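## Task

There are two test-sieve sets, each made of a pan, a sieve and a cover. Separate the set sitting on the work bench and place all six pieces entirely within the tote, then move the tote onto the steel shelf against the end wall. No cover or sieve may have any portion of its skirt (its lower rim) sitting down inside another piece. The tote has to finish resting on the shelf with nothing overhanging the shelf edge. Any number of robots may be used. At the end, release everything and move the robots away. A robot that tips over or is left leaning counts as failure, and anything held in position only by a robot at the end does not count.

## Robot and tools

ROBOTS. Two identical Hello Robot Stretch 4 units, r1 and r2. Each has an omni-wheel base, a lift riding a mast, a forward-telescoping arm, a three-joint wrist (yaw, pitch, roll) and a two-finger gripper. Each is about 1.6 m tall; its base rim lies within 0.23 m of its base origin. Cameras per robot: <r>_head_camera, <r>_head_left_camera, <r>_head_right_camera, <r>_wrist_camera (r = r1 or r2).

FRAMES. Every robot reports in its own frames. Base frame: origin on the floor below the base centre, x ahead, y to the left, z up. hand_pose is the point between the open fingertips, expressed in the base frame (its printed value may be a little off). Odometry frame = the base frame at scene start; base_odometry counts wheel turns only, so slipping looks like travel; heading runs -3.142 to 3.142, positive to the left. Relative placement of the two robots can only be judged from images, lidar_m and wrist_depth_mm.

execute_actions(actions, cameras). actions is a list holding one action or none (empty list = just report state and images). The action is an object keyed by "r1" and/or "r2". Per robot you may give:
- base: exactly one relative move from where the base last reported itself: translate_m (metres, forward +, -2 to 2), strafe_m (metres sideways, left +, -2 to 2) or rotate_rad (radians, counter-clockwise from above +, -3.2 to 3.2).
- joints: absolute targets by name: lift_m 0 to 1.2 m; arm_m 0 to 0.55 m extension; wrist_yaw_rad -1.134 to 4.276 (0 ahead, + left, 3.14 stowed back, above 3.4 may hit the arm); wrist_pitch_rad -1.117 to 4.259 (0 level, 1.57 pointing down); wrist_roll_rad -1.117 to 4.259 (0 fingers level, + clockwise viewed from behind); gripper_m -0.038 to 0.141 m fingertip gap (below 0 they squeeze each other). Targets past a joint range get clipped and flagged.
- pace: "slow", "default", "fast", "max" (base up to 0.1/0.3/0.4/0.6 m/s and 1/2/3/4 rad/s; slower when the lift is high).
- contact_limits: {"arm_m": 0 to 0.75}, how hard the arm may push before stopping (default 0.5).
- or end_of_arm: "enable_torque" alone, to revive wrist/gripper motors that shut off.
All motions in one action start together. Unknown keys or other out-of-range values reject the whole call. Anything left out of an action may still be driving toward an earlier target. cameras: list of camera names, "all", null/omitted (all) or [] (none).

wait(seconds 0 to 10): commands nothing, returns state and images. zoom_image(camera, region [x0,y0,x1,y1] pixels, at most 504x504) enlarges part of that camera's latest full image. read_manual(section "licences") returns licence texts only. finished_scene(scene) ends the current scene irreversibly and reports success; the goal must hold afterwards.

RESULT LINES. base_status / joint_status: "done"; "off_target" (stopped short, may still push); "contact_stop_at_<key>" (met resistance; lift, arm or wheels go slack, a loaded lift may sink); "limit_stop_at_<name>" e.g. tilt (lean above 6 degrees, lift/arm/wheels go slack and ignore commands) or own_body (self-collision; back away); "torque_fault" (wrist motor overloaded and limp until enable_torque); "time_out". on_its_own describes things you did not command; "held at" is the held target, not the actual position. joint_positions, base_odometry, turned_by_wheels vs turned_by_imu (gap over ~0.1 rad means a bump or slip), base_tilt in degrees (forward/right +, ~1.5 degree fixed bias). motor_effort: percent of max, bracket = peak during the action; wheel efforts positive turn right; a loaded level gripper shifts wrist_pitch effort. lidar_m: 12 distances in metres, sector 1 straight ahead then counter-clockwise (4 left, 7 behind, 10 right); "-" = nothing or closer than 0.25 m; misses glass, clear plastic, thin legs. wrist_depth_mm: 7x7 grid of median depths, 100 to 2000 mm, read from top left. If a result reports a stop, later calls in that same reply are skipped.

GRIPPING. Command gripper_m below the object's width; lower squeezes harder and pulls it toward the wrist. Neither the reading nor "done" proves a hold; at targets of 0 or more a firm grip changes gripper effort. Fingertips pressed onto a surface can snag: lift up. To unfold at start, send lift_m 0.4 with wrist_yaw_rad 0 together.

AVOID. Robots pressing into each other (no state line reports contact; once bases touch, any further millimetres press hard). When two robots carry one load, their travel can differ by up to ~3 cm per metre and can tip one. Driving or turning with over 1 kg held and arm_m above 0.2, especially fast, or strong pushes with a high gripper, can tip a robot. Over ~2 kg in a level gripper can fault the wrist. Avoid drops, slams, hard hits and objects falling; an occasional disturbance may nudge loose items. Tilting up with wrist_pitch_rad below -0.2 while rolled can trigger own_body stops.

CAMERAS. Calibration gives K, distortion and T_world_to_cam from the carrying robot's base frame; values have small errors, larger for the wrist camera on an extended arm.

Each tool is called after ">>>" by a JSON object that holds its "fn" and its "kwargs", one argument or row to a line.

## Session

I'll start by looking at the current state and images.

>>> {"fn": "execute_actions", "kwargs": {
  "actions": []
}}

Scene clock: 0.00 s.
r1.base_odometry: x=+0.000 y=+0.000 heading=+0.000 (m, m, rad; r1's odometry frame)
r1.turned_by_wheels: +0.000 (rad since the last result)
r1.turned_by_imu: +0.000 (rad since the last result)
r1.base_tilt: forward=-0.4 right=-0.9 (deg)
r1.lidar_m: 1.36 1.56 5.17 1.33 0.74 0.62 0.63 0.76 1.34 3.31 3.84 4.10
r1.base_status: not commanded
r1.joint_positions: lift_m=+0.130 arm_m=+0.001 wrist_yaw_rad=+3.160 wrist_pitch_rad=-0.001 wrist_roll_rad=-0.002 gripper_m=+0.057
r1.joint_status: not commanded
r1.motor_effort: lift_m=+21 arm_m=+0 wrist_yaw_rad=-1 wrist_pitch_rad=-4 wrist_roll_rad=-1 gripper_m=-4 wheel_0=+0 wheel_1=+0 wheel_2=+0 (%)
r1.hand_pose: x=-0.1185 y=+0.0820 z=+0.3080 quat_wxyz=(-0.009, +0.000, -0.001, +1.000) (m; r1's base frame)
r1.wrist_depth_mm: - 143 273 778 723 699 668 / - 118 145 778 732 691 654 / - 118 147 768 723 683 647 / 106 138 185 768 732 676 647 / 216 842 798 759 715 668 647 / 878 866 212 750 216 668 640 / 854 831 788 143 683 654 634
r2.base_odometry: x=+0.000 y=+0.000 heading=+0.000 (m, m, rad; r2's odometry frame)
r2.turned_by_wheels: +0.000 (rad since the last result)
r2.turned_by_imu: +0.000 (rad since the last result)
r2.base_tilt: forward=-0.4 right=+0.3 (deg)
r2.lidar_m: 1.70 2.40 1.26 1.04 1.02 1.16 1.95 3.17 3.45 3.68 0.95 1.04
r2.base_status: not commanded
r2.joint_positions: lift_m=+0.264 arm_m=+0.000 wrist_yaw_rad=+3.089 wrist_pitch_rad=-0.001 wrist_roll_rad=+0.015 gripper_m=+0.057
r2.joint_status: not commanded
r2.motor_effort: lift_m=+17 arm_m=-1 wrist_yaw_rad=+1 wrist_pitch_rad=-7 wrist_roll_rad=+0 gripper_m=-3 wheel_0=+0 wheel_1=+0 wheel_2=+0 (%)
r2.hand_pose: x=-0.1128 y=+0.1026 z=+0.4426 quat_wxyz=(+0.027, +0.000, +0.007, +1.000) (m; r2's base frame)
r2.wrist_depth_mm: - 141 - - 1808 1255 1008 / - 133 - - 1808 1281 1025 / 103 138 221 - 1808 1308 1042 / 120 142 - - 1863 1308 1042 / - - - - 1756 1308 1060 / 1618 1618 200 1618 193 1255 1060 / 1138 1078 1098 120 1138 1008 991
pictures: r1_head_camera, r1_head_left_camera, r1_head_right_camera, r1_wrist_camera, r2_head_camera, r2_head_left_camera, r2_head_right_camera, r2_wrist_camera
Images, in order (width x height): r1_head_camera 420x560, r1_head_left_camera 420x672, r1_head_right_camera 420x672, r1_wrist_camera 616x392, r2_head_camera 420x560, r2_head_left_camera 420x672, r2_head_right_camera 420x672, r2_wrist_camera 616x392.

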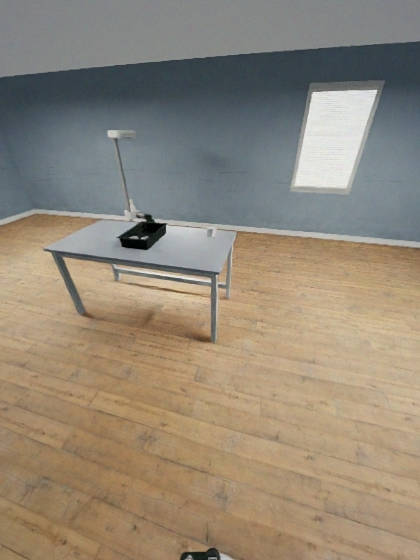

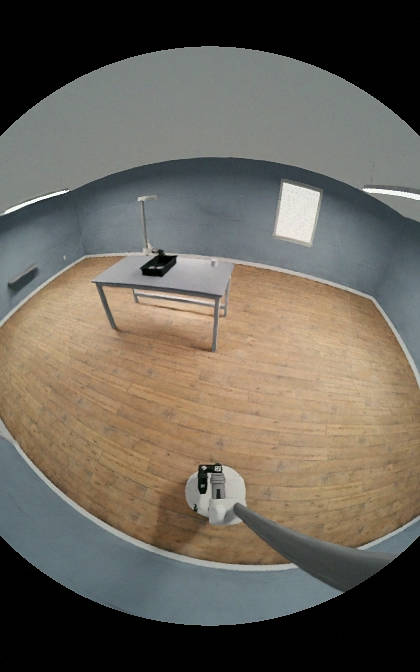

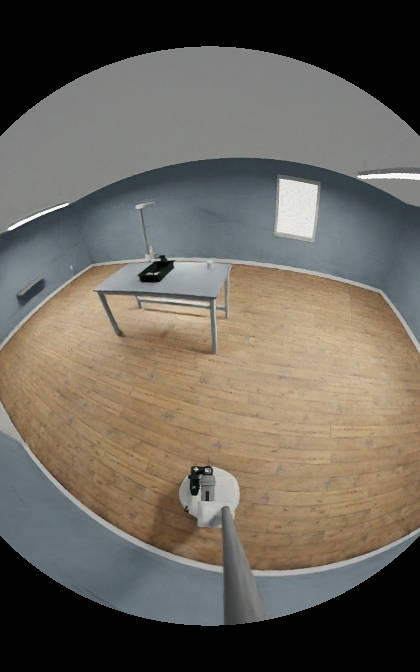

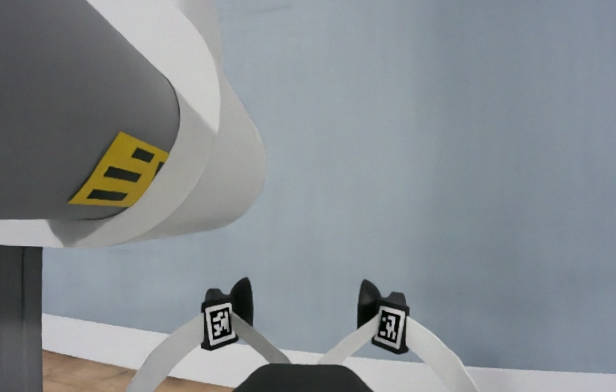

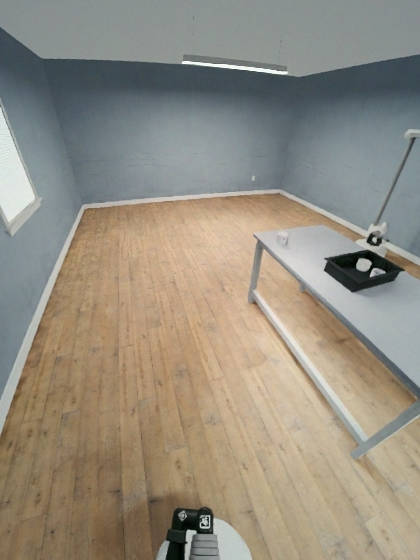

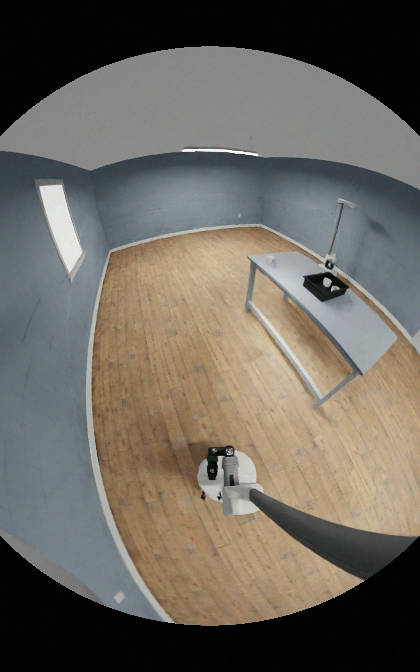

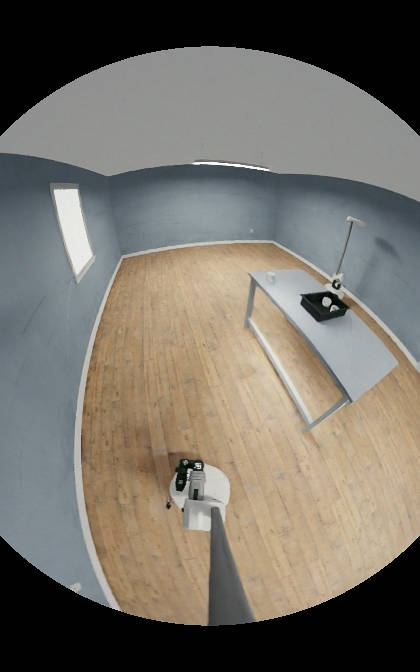

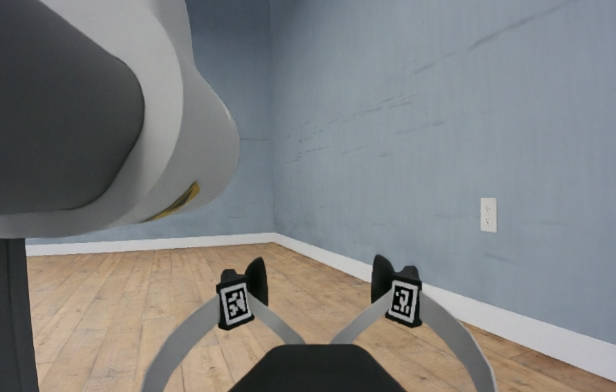

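>>> {"fn": "zoom_image", "kwargs": {
  "camera": "r2_head_camera",
  "region": [240, 200, 420, 320]
}}

>>> {"fn": "zoom_image", "kwargs": {
  "camera": "r1_head_camera",
  "region": [40, 190, 250, 290]
}}

>>> {"fn": "zoom_image", "kwargs": {
  "camera": "r1_head_left_camera",
  "region": [0, 220, 120, 320]
}}

Region (240, 200, 420, 320) of r2_head_camera's 420x560 image, scaled by 2.800, with more detail than that image has.

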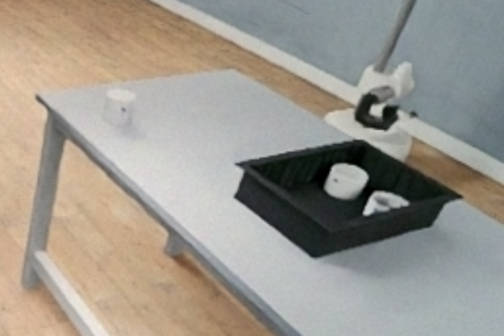

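Region (40, 190, 250, 290) of r1_head_camera's 420x560 image, scaled by 2.400, with more detail than that image has; it fills the top 240 rows of this view, and the rest is white.

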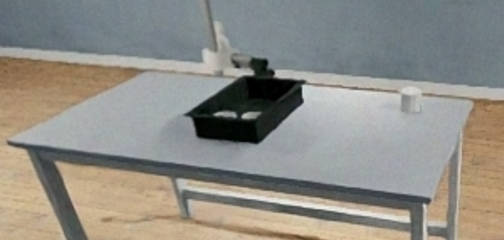

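Region (0, 220, 120, 320) of r1_head_left_camera's 420x672 image, scaled by 4.200, with more detail than that image has.

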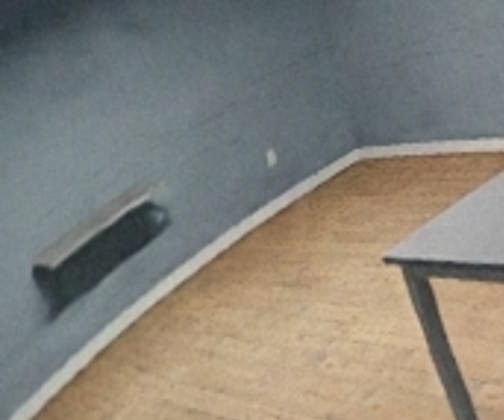

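>>> {"fn": "execute_actions", "kwargs": {
  "actions": [
    {"r1": {"base": {"strafe_m": 0.85}, "pace": "max"}, "r2": {"base": {"translate_m": 1.567}, "joints": {"lift_m": 0.95, "wrist_yaw_rad": 0}, "pace": "max"}}
  ],
  "cameras": ["r1_head_camera", "r2_head_camera"]
}}

Scene clock: 124.27 s.
r1.base_odometry: x=+0.000 y=+0.850 heading=+0.000 (m, m, rad; r1's odometry frame)
r1.turned_by_wheels: +0.000 (rad since the last result)
r1.turned_by_imu: +0.001 (rad since the last result)
r1.base_tilt: forward=-0.4 right=-1.0 (deg)
r1.lidar_m: 1.55 1.82 4.48 0.85 0.49 0.41 0.41 0.50 0.88 4.15 4.81 1.56
r1.base_status: done
r1.joint_positions: lift_m=+0.130 arm_m=+0.001 wrist_yaw_rad=+3.160 wrist_pitch_rad=-0.001 wrist_roll_rad=-0.002 gripper_m=+0.057
r1.joint_status: not commanded
r1.motor_effort: lift_m=+21(20) arm_m=-1(0) wrist_yaw_rad=+0(1) wrist_pitch_rad=-4(4) wrist_roll_rad=+0(1) gripper_m=-4(4) wheel_0=+2(14) wheel_1=-2(16) wheel_2=+0(5) (%)
r1.hand_pose: x=-0.1185 y=+0.0820 z=+0.3080 quat_wxyz=(-0.009, +0.000, -0.001, +1.000) (m; r1's base frame)
r1.wrist_depth_mm: - 143 273 559 521 488 466 / - 118 145 554 517 484 462 / - 119 148 544 508 484 459 / 106 138 186 539 508 477 459 / 216 597 564 530 504 477 452 / 640 609 212 535 216 477 452 / 634 603 554 143 492 466 449
r2.base_odometry: x=+1.567 y=+0.000 heading=+0.000 (m, m, rad; r2's odometry frame)
r2.turned_by_wheels: +0.000 (rad since the last result)
r2.turned_by_imu: -0.001 (rad since the last result)
r2.base_tilt: forward=-0.4 right=+0.3 (deg)
r2.lidar_m: 3.73 3.44 1.83 1.53 1.53 1.72 2.87 0.98 0.51 0.41 0.41 3.53
r2.base_status: done
r2.joint_positions: lift_m=+0.950 arm_m=+0.000 wrist_yaw_rad=+0.000 wrist_pitch_rad=-0.001 wrist_roll_rad=+0.015 gripper_m=+0.057
r2.joint_status: all done
r2.motor_effort: lift_m=+19(24) arm_m=-1(1) wrist_yaw_rad=+0(8) wrist_pitch_rad=-7(8) wrist_roll_rad=-1(0) gripper_m=-3(3) wheel_0=+0(8) wheel_1=+0(8) wheel_2=-1(12) (%)
r2.hand_pose: x=+0.4592 y=-0.0873 z=+1.1282 quat_wxyz=(+1.000, +0.007, +0.000, +0.000) (m; r2's base frame)
r2.wrist_depth_mm: - - - - - - - / - - - - - - - / - - - - - - - / - - - - - - - / - - - - - - - / - - 200 - 193 - - / - - - 120 - - -
pictures: r1_head_camera, r2_head_camera
Images, in order (width x height): r1_head_camera 420x560, r2_head_camera 420x560.

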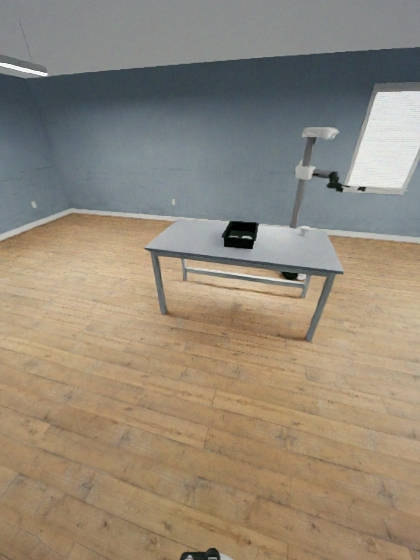

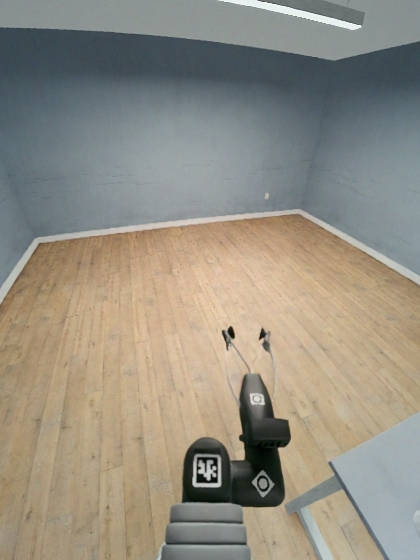

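>>> {"fn": "execute_actions", "kwargs": {
  "actions": [
    {"r1": {"base": {"translate_m": 1.25}, "joints": {"lift_m": 1.0, "wrist_yaw_rad": 0}, "pace": "max"}, "r2": {"base": {"rotate_rad": -1.24}, "joints": {"wrist_pitch_rad": 0.8, "gripper_m": 0.13}, "pace": "fast"}}
  ],
  "cameras": ["r1_head_camera", "r2_head_camera", "r2_wrist_camera"]
}}

Scene clock: 131.83 s.
r1.base_odometry: x=+1.250 y=+0.850 heading=+0.000 (m, m, rad; r1's odometry frame)
r1.turned_by_wheels: +0.000 (rad since the last result)
r1.turned_by_imu: +0.002 (rad since the last result)
r1.base_tilt: forward=-0.4 right=-0.9 (deg)
r1.lidar_m: 0.34 0.40 0.71 3.28 1.86 1.60 1.63 1.90 3.38 0.72 0.41 0.34
r1.base_status: done
r1.joint_positions: lift_m=+1.000 arm_m=+0.001 wrist_yaw_rad=+0.000 wrist_pitch_rad=-0.001 wrist_roll_rad=-0.002 gripper_m=+0.057
r1.joint_status: all done
r1.motor_effort: lift_m=+21(28) arm_m=+0(0) wrist_yaw_rad=-1(7) wrist_pitch_rad=-4(5) wrist_roll_rad=+0(1) gripper_m=-5(4) wheel_0=+0(12) wheel_1=+1(10) wheel_2=+3(19) (%)
r1.hand_pose: x=+0.4601 y=-0.0873 z=+1.1783 quat_wxyz=(+1.000, -0.001, +0.000, +0.000) (m; r1's base frame)
r1.wrist_depth_mm: - - - - - - - / - - - - - - - / - - - - - - - / - - - - - - - / - - - - - - - / - - 212 - 216 - - / - - - 144 - - -
r2.base_odometry: x=+1.567 y=+0.000 heading=-1.240 (m, m, rad; r2's odometry frame)
r2.turned_by_wheels: -1.240 (rad since the last result)
r2.turned_by_imu: -1.265 (rad since the last result)
r2.base_tilt: forward=-0.5 right=+0.4 (deg)
r2.lidar_m: 0.41 0.44 3.89 3.73 2.15 1.60 1.52 1.63 2.22 4.59 0.62 0.44
r2.base_status: done
r2.joint_positions: lift_m=+0.950 arm_m=+0.000 wrist_yaw_rad=+0.000 wrist_pitch_rad=+0.802 wrist_roll_rad=+0.015 gripper_m=+0.130
r2.joint_status: all done
r2.motor_effort: lift_m=+19(19) arm_m=-1(1) wrist_yaw_rad=+1(1) wrist_pitch_rad=-6(3) wrist_roll_rad=+0(0) gripper_m=+0(1) wheel_0=+0(5) wheel_1=-1(10) wheel_2=+1(7) (%)
r2.hand_pose: x=+0.3714 y=-0.0874 z=+0.9208 quat_wxyz=(+0.921, +0.007, +0.390, -0.003) (m; r2's base frame)
r2.wrist_depth_mm: - - 904 831 809 798 668 / - - 691 676 676 661 609 / 1983 1921 574 549 559 559 549 / 1618 1537 500 449 488 480 473 / 1397 452 439 436 427 421 415 / 1255 402 399 399 399 389 1138 / 1118 1098 699 122 1098 1060 1060
pictures: r1_head_camera, r2_head_camera, r2_wrist_camera
camera_calibration (this result's frames):
r2_wrist_camera: T_world_to_cam=[[0.00581306, -0.998632, -0.0519552, -0.03038], [-0.713389, 0.0322671, -0.700025, 0.967175], [0.700744, 0.0411336, -0.712226, 0.622856], [0, 0, 0, 1]] pos_world=[0.253687, -0.0871666, 1.11908]
Images, in order (width x height): r1_head_camera 420x560, r2_head_camera 420x560, r2_wrist_camera 616x392.

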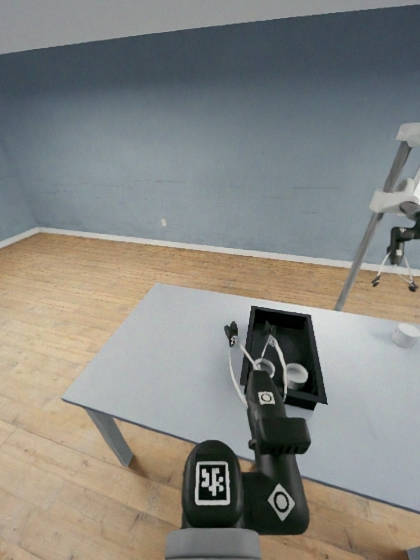

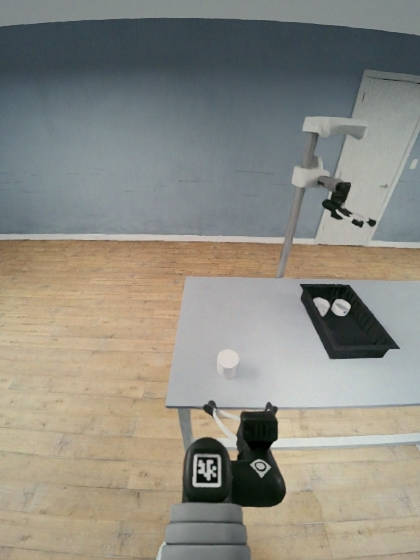

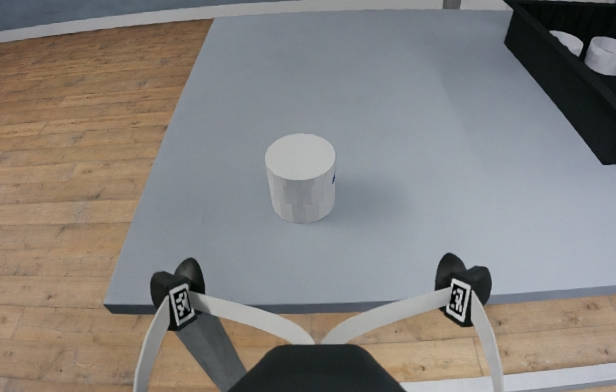

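>>> {"fn": "zoom_image", "kwargs": {
  "camera": "r2_wrist_camera",
  "region": [240, 120, 370, 240]
}}

>>> {"fn": "zoom_image", "kwargs": {
  "camera": "r2_head_camera",
  "region": [290, 270, 410, 370]
}}

>>> {"fn": "zoom_image", "kwargs": {
  "camera": "r1_head_camera",
  "region": [220, 295, 340, 420]
}}

Region (240, 120, 370, 240) of r2_wrist_camera's 616x392 image, scaled by 3.877; it fills the top 465 rows of this view, and the rest is white.

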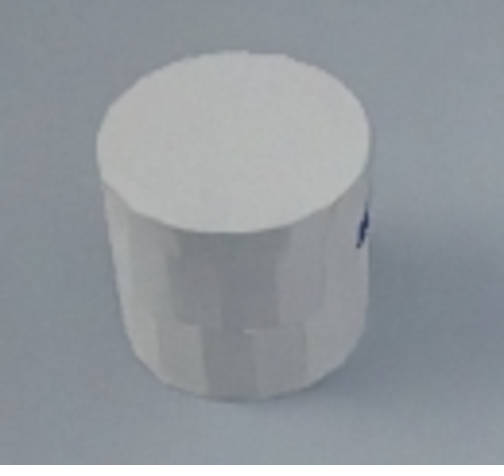

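Region (290, 270, 410, 370) of r2_head_camera's 420x560 image, scaled by 4.200, with more detail than that image has.

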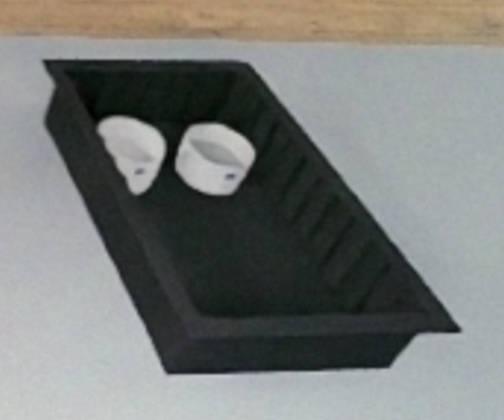

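Region (220, 295, 340, 420) of r1_head_camera's 420x560 image, scaled by 4.032, with more detail than that image has; it fills the left 484 columns of this view, and the rest is white.

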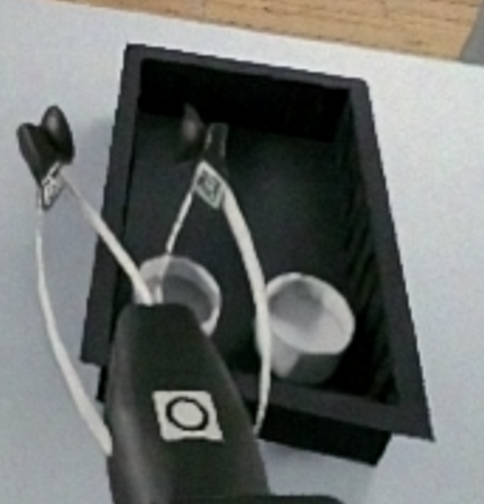

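>>> {"fn": "execute_actions", "kwargs": {
  "actions": [
    {"r1": {"base": {"rotate_rad": -0.27}, "joints": {"wrist_pitch_rad": 1.2, "gripper_m": 0.13, "arm_m": 0.2, "lift_m": 1.1}, "pace": "fast"}, "r2": {"base": {"strafe_m": 0.024}, "joints": {"wrist_pitch_rad": 0.0, "lift_m": 0.66}, "pace": "default"}}
  ],
  "cameras": ["r1_head_camera", "r1_wrist_camera", "r2_head_camera", "r2_wrist_camera"]
}}

Scene clock: 187.47 s.
r1.base_odometry: x=+1.250 y=+0.850 heading=-0.269 (m, m, rad; r1's odometry frame)
r1.turned_by_wheels: -0.269 (rad since the last result)
r1.turned_by_imu: -0.276 (rad since the last result)
r1.base_tilt: forward=-0.3 right=-1.0 (deg)
r1.lidar_m: 0.34 0.35 0.49 3.84 2.29 1.68 1.61 1.71 2.32 4.46 0.50 0.35
r1.base_status: done
r1.joint_positions: lift_m=+1.100 arm_m=+0.199 wrist_yaw_rad=+0.000 wrist_pitch_rad=+1.200 wrist_roll_rad=-0.002 gripper_m=+0.130
r1.joint_status: all done
r1.motor_effort: lift_m=+23(23) arm_m=+5(6) wrist_yaw_rad=-2(2) wrist_pitch_rad=+1(1) wrist_roll_rad=+0(0) gripper_m=+1(3) wheel_0=+2(6) wheel_1=+3(5) wheel_2=+2(10) (%)
r1.hand_pose: x=+0.4744 y=-0.0874 z=+1.0091 quat_wxyz=(+0.825, -0.001, +0.565, +0.001) (m; r1's base frame)
r1.wrist_depth_mm: 634 634 603 609 621 640 647 / 591 591 580 591 580 597 603 / 554 554 535 554 539 554 554 / 512 512 488 504 480 521 517 / 480 488 399 484 449 488 492 / 459 445 466 459 459 455 459 / 436 433 436 148 433 430 439
r2.base_odometry: x=+1.590 y=+0.008 heading=-1.240 (m, m, rad; r2's odometry frame)
r2.turned_by_wheels: +0.000 (rad since the last result)
r2.turned_by_imu: -0.001 (rad since the last result)
r2.base_tilt: forward=-0.4 right=+0.4 (deg)
r2.lidar_m: 0.40 0.47 3.88 3.69 2.17 1.57 1.52 1.62 2.23 4.60 0.63 0.44
r2.base_status: done
r2.joint_positions: lift_m=+0.660 arm_m=+0.000 wrist_yaw_rad=+0.000 wrist_pitch_rad=+0.003 wrist_roll_rad=+0.015 gripper_m=+0.130
r2.joint_status: all done
r2.motor_effort: lift_m=+14(19) arm_m=-1(1) wrist_yaw_rad=+1(1) wrist_pitch_rad=-9(11) wrist_roll_rad=+0(1) gripper_m=+1(5) wheel_0=+2(7) wheel_1=+1(9) wheel_2=+1(1) (%)
r2.hand_pose: x=+0.4592 y=-0.0874 z=+0.8378 quat_wxyz=(+1.000, +0.007, +0.001, +0.000) (m; r2's base frame)
r2.wrist_depth_mm: - - - - - 1366 917 / - - - - - - - / - - - - - - - / - - - - - - - / - - 798 351 741 715 615 / - 413 347 317 336 324 375 / 1078 274 298 122 290 266 -
pictures: r1_head_camera, r1_wrist_camera, r2_head_camera, r2_wrist_camera
camera_calibration (this result's frames):
r1_wrist_camera: T_world_to_cam=[[0.0140424, -0.999882, 0.00618722, -0.100688], [-0.915678, -0.015345, -0.401621, 0.898111], [0.401668, -0.0000257959, -0.915785, 0.960405], [0, 0, 0, 1]] pos_world=[0.43803, -0.0868703, 1.24085]
r2_wrist_camera: T_world_to_cam=[[0.0412421, -0.998629, -0.0322399, -0.0680016], [0.00394693, 0.03243, -0.999466, 0.89315], [0.999141, 0.0410929, 0.005279, -0.235939], [0, 0, 0, 1]] pos_world=[0.235015, -0.0871778, 0.891727]
Images, in order (width x height): r1_head_camera 420x560, r1_wrist_camera 616x392, r2_head_camera 420x560, r2_wrist_camera 616x392.

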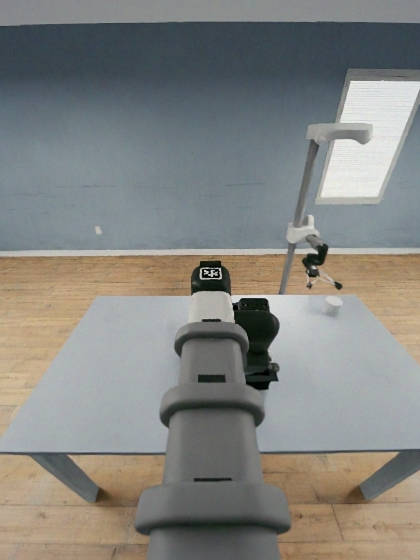

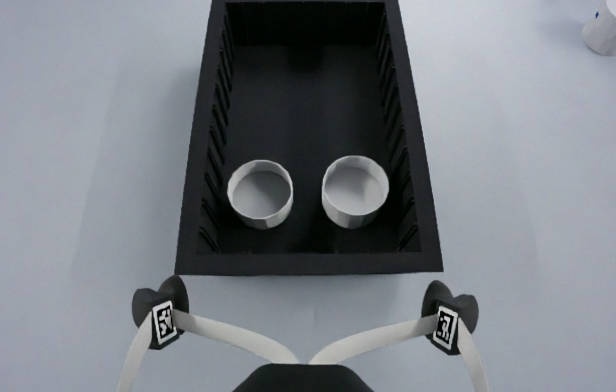

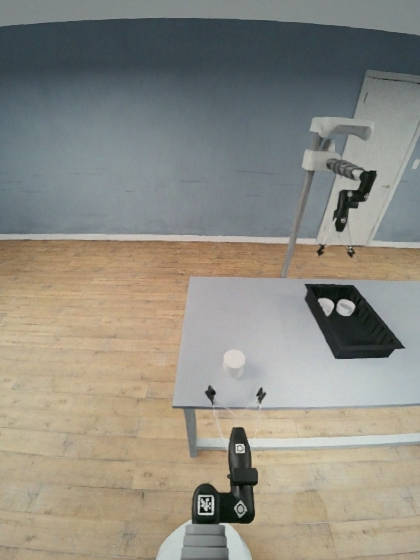

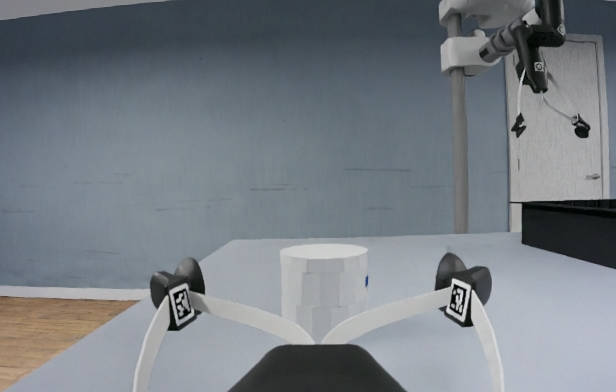

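>>> {"fn": "zoom_image", "kwargs": {
  "camera": "r1_wrist_camera",
  "region": [200, 130, 420, 280]
}}

>>> {"fn": "zoom_image", "kwargs": {
  "camera": "r2_wrist_camera",
  "region": [260, 230, 390, 350]
}}

>>> {"fn": "zoom_image", "kwargs": {
  "camera": "r2_head_camera",
  "region": [300, 280, 370, 330]
}}

Region (200, 130, 420, 280) of r1_wrist_camera's 616x392 image, scaled by 2.291; it fills the top 344 rows of this view, and the rest is white.

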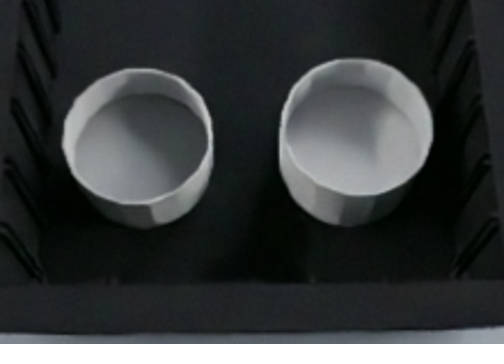

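Region (260, 230, 390, 350) of r2_wrist_camera's 616x392 image, scaled by 3.877; it fills the top 465 rows of this view, and the rest is white.

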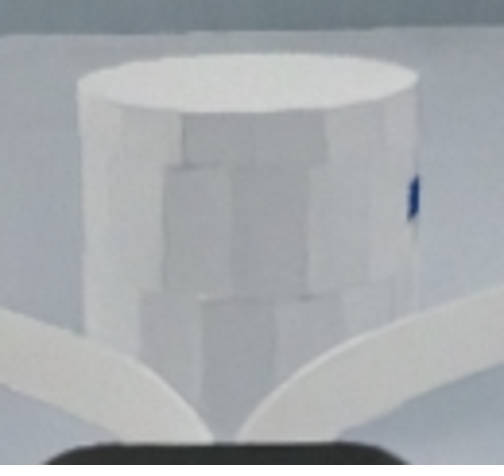

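Region (300, 280, 370, 330) of r2_head_camera's 420x560 image, scaled by 7.200, with more detail than that image has; it fills the top 360 rows of this view, and the rest is white.

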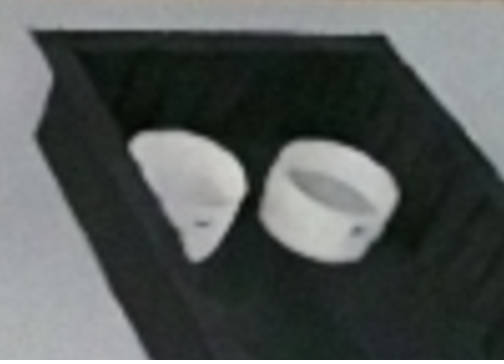

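>>> {"fn": "execute_actions", "kwargs": {
  "actions": [
    {"r1": {"base": {"strafe_m": -0.53}, "joints": {"wrist_pitch_rad": 0.0, "lift_m": 0.82}, "pace": "fast"}, "r2": {"joints": {"lift_m": 1.03}, "pace": "fast"}}
  ],
  "cameras": []
}}

>>> {"fn": "execute_actions", "kwargs": {
  "actions": [
    {"r1": {"joints": {"lift_m": 0.645}, "pace": "default"}, "r2": {"base": {"translate_m": 0.14}, "joints": {"wrist_pitch_rad": 1.57, "arm_m": 0.284}, "pace": "default"}}
  ],
  "cameras": ["r1_head_camera", "r1_wrist_camera", "r2_head_camera", "r2_wrist_camera"]
}}

Scene clock: 310.40 s.
r1.base_odometry: x=+1.109 y=+0.339 heading=-0.269 (m, m, rad; r1's odometry frame)
r1.turned_by_wheels: +0.000 (rad since the last result)
r1.turned_by_imu: -0.002 (rad since the last result)
r1.base_tilt: forward=-0.4 right=-1.0 (deg)
r1.lidar_m: 0.34 0.34 0.50 4.37 2.34 1.67 1.61 1.72 2.31 3.92 4.10 0.36
r1.base_status: done
r1.joint_positions: lift_m=+0.820 arm_m=+0.199 wrist_yaw_rad=+0.000 wrist_pitch_rad=+0.003 wrist_roll_rad=-0.002 gripper_m=+0.130
r1.joint_status: all done
r1.motor_effort: lift_m=+19(21) arm_m=+5(5) wrist_yaw_rad=+0(0) wrist_pitch_rad=-5(9) wrist_roll_rad=-1(1) gripper_m=+0(1) wheel_0=+2(10) wheel_1=-2(11) wheel_2=+0(0) (%)
r1.hand_pose: x=+0.6585 y=-0.0874 z=+0.9976 quat_wxyz=(+1.000, -0.001, +0.001, +0.000) (m; r1's base frame)
r1.wrist_depth_mm: - - - - - - - / - - - - - - - / - - - 904 - - - / - - - - - - - / - - - - - - - / - - - - - - - / - - - 148 - - -
r2.base_odometry: x=+1.590 y=+0.008 heading=-1.240 (m, m, rad; r2's odometry frame)
r2.turned_by_wheels: +0.000 (rad since the last result)
r2.turned_by_imu: -0.002 (rad since the last result)
r2.base_tilt: forward=-0.5 right=+0.3 (deg)
r2.lidar_m: 0.41 0.44 3.85 3.68 2.18 1.60 1.52 1.60 2.24 4.63 0.62 0.42
r2.base_status: not commanded
r2.joint_positions: lift_m=+1.030 arm_m=+0.000 wrist_yaw_rad=+0.000 wrist_pitch_rad=+0.003 wrist_roll_rad=+0.015 gripper_m=+0.130
r2.joint_status: all done
r2.motor_effort: lift_m=+21(21) arm_m=-1(1) wrist_yaw_rad=+0(0) wrist_pitch_rad=-9(7) wrist_roll_rad=+0(2) gripper_m=-1(0) wheel_0=+2(2) wheel_1=+1(2) wheel_2=+2(1) (%)
r2.hand_pose: x=+0.4592 y=-0.0874 z=+1.2072 quat_wxyz=(+1.000, +0.007, +0.001, +0.000) (m; r2's base frame)
r2.wrist_depth_mm: - - - - - - - / - - - - - - - / - - - - - - - / - - - - - - - / - - - - - - - / - - - 960 960 - - / - - - 122 - - -
pictures: none
No camera images: the call's "cameras" was empty. Leave "cameras" out to get every camera's image.

Scene clock: 312.37 s.
r1.base_odometry: x=+1.109 y=+0.339 heading=-0.269 (m, m, rad; r1's odometry frame)
r1.turned_by_wheels: +0.000 (rad since the last result)
r1.turned_by_imu: +0.000 (rad since the last result)
r1.base_tilt: forward=-0.3 right=-1.0 (deg)
r1.lidar_m: 0.35 0.35 0.51 4.40 2.28 1.70 1.63 1.66 2.33 3.95 4.10 0.35
r1.base_status: not commanded
r1.joint_positions: lift_m=+0.645 arm_m=+0.199 wrist_yaw_rad=+0.000 wrist_pitch_rad=+0.003 wrist_roll_rad=-0.002 gripper_m=+0.130
r1.joint_status: all done
r1.motor_effort: lift_m=+18(19) arm_m=+5(5) wrist_yaw_rad=-1(0) wrist_pitch_rad=-5(5) wrist_roll_rad=+1(1) gripper_m=-1(0) wheel_0=+1(2) wheel_1=-1(2) wheel_2=+0(0) (%)
r1.hand_pose: x=+0.6585 y=-0.0874 z=+0.8227 quat_wxyz=(+1.000, -0.001, +0.001, +0.000) (m; r1's base frame)
r1.wrist_depth_mm: - - - 535 - - - / - - - 1060 - - - / - - - - - - - / - - - - - - - / - - - - - - - / 399 345 439 449 455 402 - / 274 263 274 148 281 267 298
r2.base_odometry: x=+1.635 y=-0.125 heading=-1.240 (m, m, rad; r2's odometry frame)
r2.turned_by_wheels: +0.000 (rad since the last result)
r2.turned_by_imu: -0.001 (rad since the last result)
r2.base_tilt: forward=-0.5 right=+0.4 (deg)
r2.lidar_m: 0.26 0.30 3.86 3.67 2.39 1.74 1.66 1.74 2.48 1.12 0.42 0.29
r2.base_status: done
r2.joint_positions: lift_m=+1.030 arm_m=+0.283 wrist_yaw_rad=+0.000 wrist_pitch_rad=+1.570 wrist_roll_rad=+0.015 gripper_m=+0.130
r2.joint_status: all done
r2.motor_effort: lift_m=+21(21) arm_m=+4(5) wrist_yaw_rad=+1(2) wrist_pitch_rad=-1(6) wrist_roll_rad=-1(1) gripper_m=+0(1) wheel_0=+0(6) wheel_1=-2(5) wheel_2=+0(4) (%)
r2.hand_pose: x=+0.4545 y=-0.0874 z=+0.9194 quat_wxyz=(+0.707, +0.005, +0.707, -0.005) (m; r2's base frame)
r2.wrist_depth_mm: 1182 384 384 379 377 375 370 / 1182 387 384 379 377 375 373 / 1205 389 387 382 377 377 375 / 1182 389 387 382 379 377 375 / 1182 389 387 310 382 379 377 / 1229 392 389 312 379 377 377 / 1205 1205 392 122 384 382 377
pictures: r1_head_camera, r1_wrist_camera, r2_head_camera, r2_wrist_camera
camera_calibration (this result's frames):
r1_wrist_camera: T_world_to_cam=[[-0.000639333, -0.999882, 0.0153184, -0.0999629], [0.0404707, -0.0153317, -0.999063, 0.853745], [0.999181, -0.000018789, 0.0404758, -0.464439], [0, 0, 0, 1]] pos_world=[0.429443, -0.0868705, 0.873275]
r2_wrist_camera: T_world_to_cam=[[-0.0320214, -0.998636, -0.0412454, -0.0236323], [-0.999446, 0.0323675, -0.00775138, 0.518986], [0.00907582, 0.0409744, -0.999119, 1.14178], [0, 0, 0, 1]] pos_world=[0.507579, -0.0871822, 1.14382]
Images, in order (width x height): r1_head_camera 420x560, r1_wrist_camera 616x392, r2_head_camera 420x560, r2_wrist_camera 616x392.

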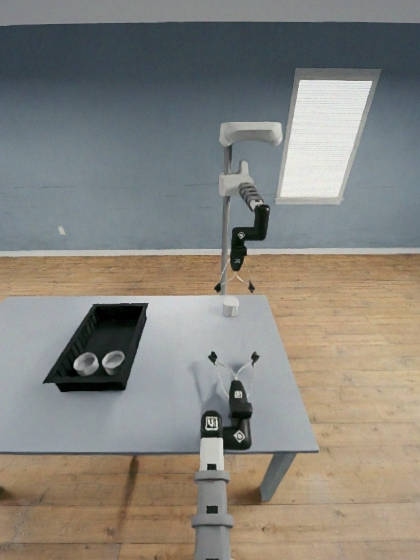

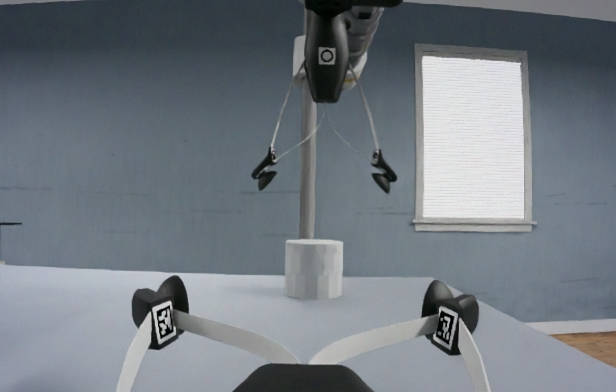

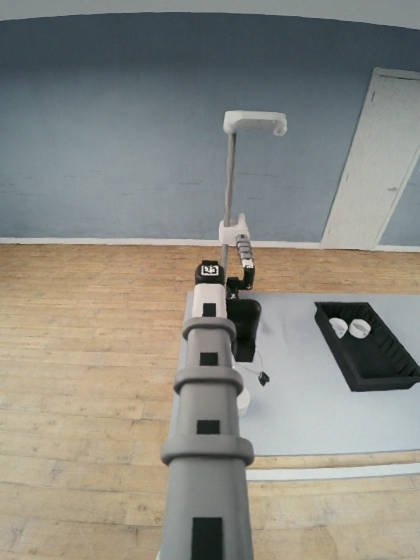

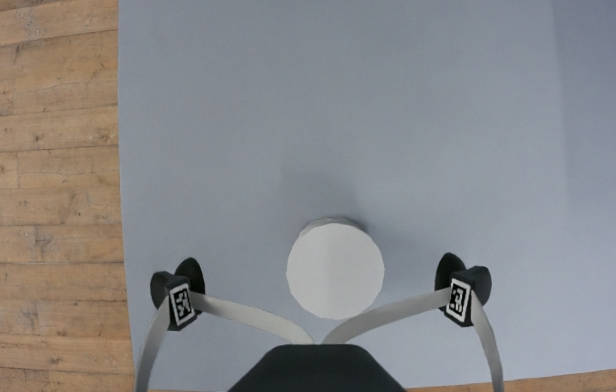

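>>> {"fn": "execute_actions", "kwargs": {
  "actions": [
    {"r2": {"base": {"strafe_m": -0.010}, "joints": {"arm_m": 0.273, "gripper_m": 0.10, "lift_m": 0.978}, "pace": "default"}}
  ],
  "cameras": ["r1_wrist_camera", "r2_wrist_camera"]
}}

Scene clock: 347.60 s.
r1.base_odometry: x=+1.109 y=+0.339 heading=-0.269 (m, m, rad; r1's odometry frame)
r1.turned_by_wheels: +0.000 (rad since the last result)
r1.turned_by_imu: -0.001 (rad since the last result)
r1.base_tilt: forward=-0.4 right=-1.0 (deg)
r1.lidar_m: 0.34 0.35 0.50 4.36 2.28 1.69 1.61 1.67 2.33 3.94 4.09 0.38
r1.base_status: not commanded
r1.joint_positions: lift_m=+0.645 arm_m=+0.199 wrist_yaw_rad=+0.000 wrist_pitch_rad=+0.003 wrist_roll_rad=-0.002 gripper_m=+0.130
r1.joint_status: not commanded
r1.motor_effort: lift_m=+18(19) arm_m=+5(5) wrist_yaw_rad=-1(0) wrist_pitch_rad=-6(5) wrist_roll_rad=+0(0) gripper_m=-1(1) wheel_0=+1(1) wheel_1=-2(2) wheel_2=+0(0) (%)
r1.hand_pose: x=+0.6585 y=-0.0874 z=+0.8227 quat_wxyz=(+1.000, -0.001, +0.001, +0.000) (m; r1's base frame)
r1.wrist_depth_mm: - - - 549 - - - / - - - 991 - - - / - - - - - - - / - - - - - - - / - - - - - - - / 404 342 436 452 455 399 - / 274 264 277 148 282 267 298
r2.base_odometry: x=+1.626 y=-0.128 heading=-1.240 (m, m, rad; r2's odometry frame)
r2.turned_by_wheels: +0.000 (rad since the last result)
r2.turned_by_imu: -0.001 (rad since the last result)
r2.base_tilt: forward=-0.4 right=+0.3 (deg)
r2.lidar_m: 0.27 0.27 3.85 3.70 2.36 1.76 1.67 1.74 2.43 1.13 0.42 0.28
r2.base_status: done
r2.joint_positions: lift_m=+0.978 arm_m=+0.274 wrist_yaw_rad=+0.000 wrist_pitch_rad=+1.570 wrist_roll_rad=+0.015 gripper_m=+0.100
r2.joint_status: all done
r2.motor_effort: lift_m=+13(21) arm_m=-4(5) wrist_yaw_rad=+1(1) wrist_pitch_rad=+0(0) wrist_roll_rad=+0(1) gripper_m=+1(4) wheel_0=+1(5) wheel_1=+0(6) wheel_2=-1(1) (%)
r2.hand_pose: x=+0.4449 y=-0.0874 z=+0.8680 quat_wxyz=(+0.707, +0.005, +0.707, -0.005) (m; r2's base frame)
r2.wrist_depth_mm: 1138 334 332 329 325 322 320 / 1138 332 332 329 327 324 322 / 1138 334 330 330 327 325 322 / 1138 336 334 330 327 325 324 / 1138 338 334 258 329 327 325 / 1160 340 216 259 214 327 325 / 1160 340 336 121 330 329 327
pictures: r1_wrist_camera, r2_wrist_camera
camera_calibration (this result's frames):
r1_wrist_camera: T_world_to_cam=[[-0.000639333, -0.999882, 0.0153185, -0.0999631], [0.0404708, -0.0153319, -0.999063, 0.853745], [0.999181, -0.0000187794, 0.0404759, -0.46444], [0, 0, 0, 1]] pos_world=[0.429443, -0.0868705, 0.873275]
r2_wrist_camera: T_world_to_cam=[[-0.0320336, -0.998636, -0.0412366, -0.0260598], [-0.999448, 0.0323684, -0.00747675, 0.508802], [0.00880132, 0.0409743, -0.999121, 1.09065], [0, 0, 0, 1]] pos_world=[0.498087, -0.0871822, 1.09243]
Images, in order (width x height): r1_wrist_camera 616x392, r2_wrist_camera 616x392.

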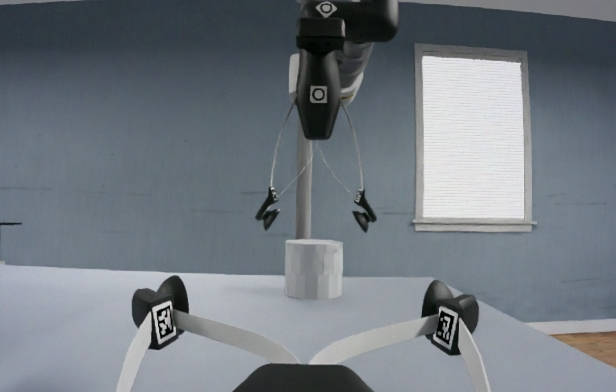

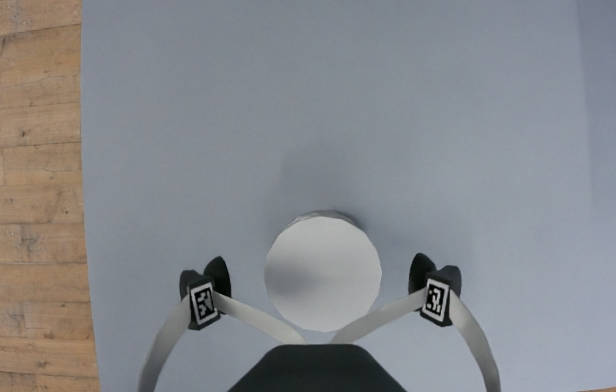

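>>> {"fn": "zoom_image", "kwargs": {
  "camera": "r1_wrist_camera",
  "region": [240, 170, 400, 310]
}}

>>> {"fn": "zoom_image", "kwargs": {
  "camera": "r2_wrist_camera",
  "region": [160, 200, 480, 350]
}}

Region (240, 170, 400, 310) of r1_wrist_camera's 616x392 image, scaled by 3.150; it fills the top 441 rows of this view, and the rest is white.

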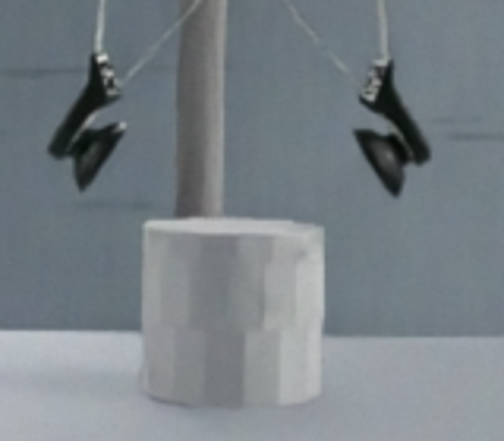

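Region (160, 200, 480, 350) of r2_wrist_camera's 616x392 image, scaled by 1.575; it fills the top 236 rows of this view, and the rest is white.

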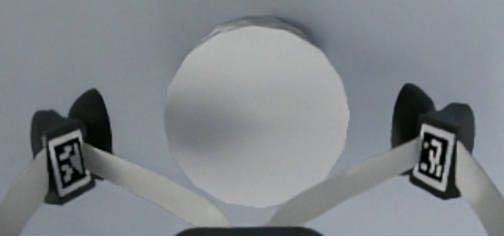

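>>> {"fn": "execute_actions", "kwargs": {
  "actions": [
    {"r2": {"joints": {"lift_m": 0.929, "arm_m": 0.276}, "pace": "slow"}}
  ],
  "cameras": ["r1_wrist_camera", "r2_wrist_camera"]
}}

>>> {"fn": "zoom_image", "kwargs": {
  "camera": "r1_wrist_camera",
  "region": [240, 200, 400, 310]
}}

Scene clock: 376.00 s.
r1.base_odometry: x=+1.109 y=+0.339 heading=-0.269 (m, m, rad; r1's odometry frame)
r1.turned_by_wheels: +0.000 (rad since the last result)
r1.turned_by_imu: -0.001 (rad since the last result)
r1.base_tilt: forward=-0.4 right=-1.0 (deg)
r1.lidar_m: 0.34 0.35 0.50 4.37 2.27 1.71 1.62 1.71 2.37 3.92 4.08 0.40
r1.base_status: not commanded
r1.joint_positions: lift_m=+0.645 arm_m=+0.199 wrist_yaw_rad=+0.000 wrist_pitch_rad=+0.003 wrist_roll_rad=-0.002 gripper_m=+0.130
r1.joint_status: not commanded
r1.motor_effort: lift_m=+19(19) arm_m=+6(5) wrist_yaw_rad=-1(1) wrist_pitch_rad=-5(5) wrist_roll_rad=+0(1) gripper_m=+0(1) wheel_0=+1(2) wheel_1=-2(2) wheel_2=+0(0) (%)
r1.hand_pose: x=+0.6585 y=-0.0874 z=+0.8227 quat_wxyz=(+1.000, -0.001, +0.001, +0.000) (m; r1's base frame)
r1.wrist_depth_mm: - - - - 554 - - / - - - 809 - - - / - - - - - - - / - - - - - - - / - - - 554 - - - / 399 345 436 452 452 399 - / 276 264 276 148 282 270 296
r2.base_odometry: x=+1.626 y=-0.128 heading=-1.240 (m, m, rad; r2's odometry frame)
r2.turned_by_wheels: +0.000 (rad since the last result)
r2.turned_by_imu: -0.001 (rad since the last result)
r2.base_tilt: forward=-0.5 right=+0.3 (deg)
r2.lidar_m: 0.25 0.30 3.87 3.71 2.39 1.74 1.68 1.73 2.43 1.14 0.41 0.28
r2.base_status: not commanded
r2.joint_positions: lift_m=+0.929 arm_m=+0.275 wrist_yaw_rad=+0.000 wrist_pitch_rad=+1.570 wrist_roll_rad=+0.015 gripper_m=+0.100
r2.joint_status: all done
r2.motor_effort: lift_m=+13(15) arm_m=+4(6) wrist_yaw_rad=+1(1) wrist_pitch_rad=+0(3) wrist_roll_rad=-1(1) gripper_m=-4(2) wheel_0=+1(1) wheel_1=+0(0) wheel_2=-1(1) (%)
r2.hand_pose: x=+0.4463 y=-0.0874 z=+0.8191 quat_wxyz=(+0.707, +0.005, +0.707, -0.005) (m; r2's base frame)
r2.wrist_depth_mm: 286 283 281 278 277 274 272 / 287 283 282 279 277 276 273 / 286 286 283 281 278 276 273 / 287 286 285 282 279 277 276 / 289 287 285 209 279 278 276 / 291 289 211 210 208 278 277 / 691 290 286 121 282 279 278
pictures: r1_wrist_camera, r2_wrist_camera
camera_calibration (this result's frames):
r1_wrist_camera: T_world_to_cam=[[-0.000639332, -0.999882, 0.0153185, -0.0999631], [0.0404708, -0.0153319, -0.999063, 0.853745], [0.999181, -0.0000187797, 0.0404758, -0.464439], [0, 0, 0, 1]] pos_world=[0.429443, -0.0868705, 0.873275]
r2_wrist_camera: T_world_to_cam=[[-0.0320334, -0.998636, -0.0412366, -0.0280335], [-0.999448, 0.0323682, -0.00747664, 0.509873], [0.00880119, 0.0409743, -0.999121, 1.04171], [0, 0, 0, 1]] pos_world=[0.499526, -0.0871822, 1.04345]
Images, in order (width x height): r1_wrist_camera 616x392, r2_wrist_camera 616x392.

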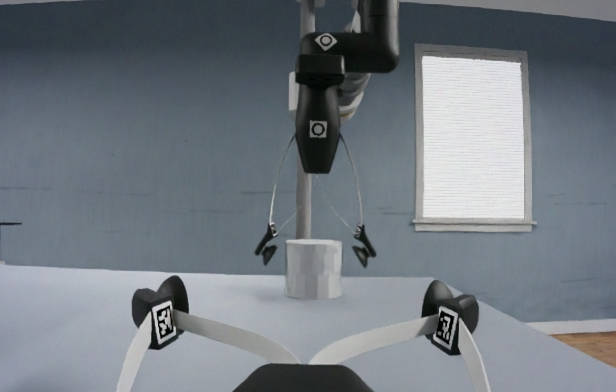

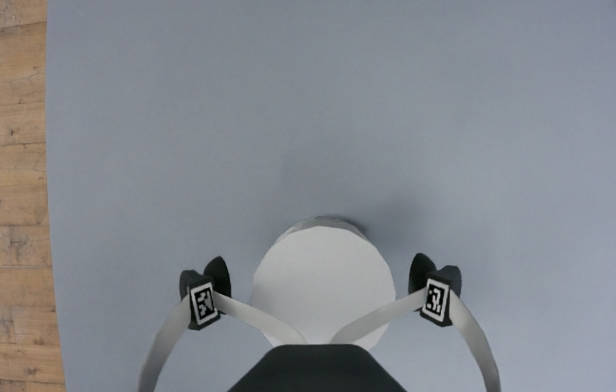

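Region (240, 200, 400, 310) of r1_wrist_camera's 616x392 image, scaled by 3.150; it fills the top 346 rows of this view, and the rest is white.

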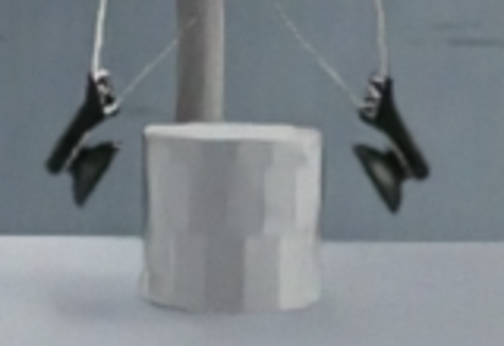

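>>> {"fn": "execute_actions", "kwargs": {
  "actions": [
    {"r2": {"joints": {"gripper_m": 0.066}, "pace": "slow"}}
  ],
  "cameras": ["r1_wrist_camera", "r2_wrist_camera"]
}}

>>> {"fn": "zoom_image", "kwargs": {
  "camera": "r1_wrist_camera",
  "region": [240, 200, 400, 310]
}}

Scene clock: 386.67 s.
r1.base_odometry: x=+1.109 y=+0.339 heading=-0.269 (m, m, rad; r1's odometry frame)
r1.turned_by_wheels: +0.000 (rad since the last result)
r1.turned_by_imu: -0.001 (rad since the last result)
r1.base_tilt: forward=-0.4 right=-1.0 (deg)
r1.lidar_m: 0.35 0.36 0.47 4.37 2.29 1.68 1.59 1.70 2.30 3.94 4.09 0.38
r1.base_status: not commanded
r1.joint_positions: lift_m=+0.645 arm_m=+0.199 wrist_yaw_rad=+0.000 wrist_pitch_rad=+0.003 wrist_roll_rad=-0.002 gripper_m=+0.130
r1.joint_status: not commanded
r1.motor_effort: lift_m=+18(19) arm_m=+5(5) wrist_yaw_rad=-2(0) wrist_pitch_rad=-5(5) wrist_roll_rad=+1(1) gripper_m=-1(1) wheel_0=+1(2) wheel_1=-1(2) wheel_2=+0(0) (%)
r1.hand_pose: x=+0.6585 y=-0.0874 z=+0.8227 quat_wxyz=(+1.000, -0.001, +0.001, +0.000) (m; r1's base frame)
r1.wrist_depth_mm: - - - - 559 - - / - - - 809 - - - / - - - - - - - / - - - - - - - / - - - 521 - - - / 404 343 436 455 455 397 - / 276 263 277 148 282 268 298
r2.base_odometry: x=+1.626 y=-0.128 heading=-1.240 (m, m, rad; r2's odometry frame)
r2.turned_by_wheels: +0.000 (rad since the last result)
r2.turned_by_imu: -0.001 (rad since the last result)
r2.base_tilt: forward=-0.5 right=+0.3 (deg)
r2.lidar_m: 0.27 0.27 3.87 3.72 2.37 1.75 1.67 1.75 2.43 1.13 0.41 0.29
r2.base_status: not commanded
r2.joint_positions: lift_m=+0.929 arm_m=+0.275 wrist_yaw_rad=+0.000 wrist_pitch_rad=+1.570 wrist_roll_rad=+0.015 gripper_m=+0.066
r2.joint_status: all done
r2.motor_effort: lift_m=+14(13) arm_m=+5(5) wrist_yaw_rad=+2(1) wrist_pitch_rad=-1(1) wrist_roll_rad=-1(1) gripper_m=-6(7) wheel_0=+1(1) wheel_1=+0(0) wheel_2=-1(1) (%)
r2.hand_pose: x=+0.4463 y=-0.0874 z=+0.8191 quat_wxyz=(+0.707, +0.005, +0.707, -0.005) (m; r2's base frame)
r2.wrist_depth_mm: 283 283 281 278 276 274 273 / 286 283 282 278 277 274 273 / 287 285 283 281 278 276 274 / 289 286 283 281 279 277 274 / 290 287 285 206 278 278 276 / 291 289 196 206 204 279 277 / 691 289 287 119 282 279 278
pictures: r1_wrist_camera, r2_wrist_camera
camera_calibration (this result's frames):
r1_wrist_camera: T_world_to_cam=[[-0.000639393, -0.999882, 0.0153185, -0.099963], [0.0404708, -0.0153318, -0.999063, 0.853745], [0.999181, -0.0000188422, 0.0404759, -0.46444], [0, 0, 0, 1]] pos_world=[0.429443, -0.0868705, 0.873275]
r2_wrist_camera: T_world_to_cam=[[-0.0320337, -0.998636, -0.0412366, -0.0280333], [-0.999448, 0.0323685, -0.00747675, 0.509873], [0.00880132, 0.0409743, -0.999121, 1.04171], [0, 0, 0, 1]] pos_world=[0.499526, -0.0871822, 1.04345]
Images, in order (width x height): r1_wrist_camera 616x392, r2_wrist_camera 616x392.

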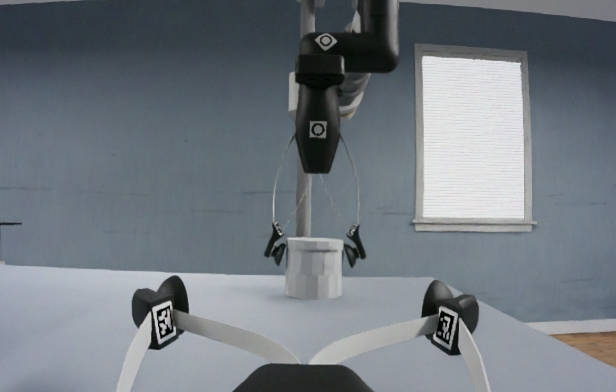

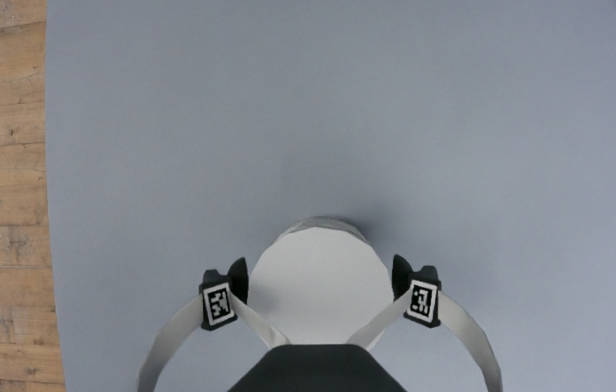

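Region (240, 200, 400, 310) of r1_wrist_camera's 616x392 image, scaled by 3.150; it fills the top 346 rows of this view, and the rest is white.

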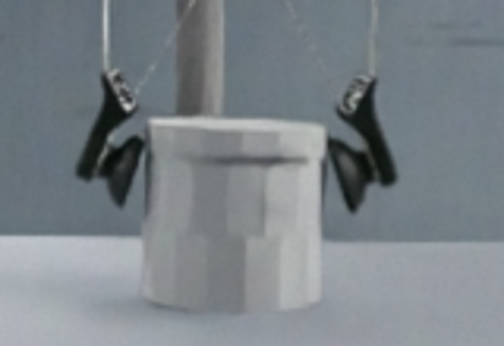

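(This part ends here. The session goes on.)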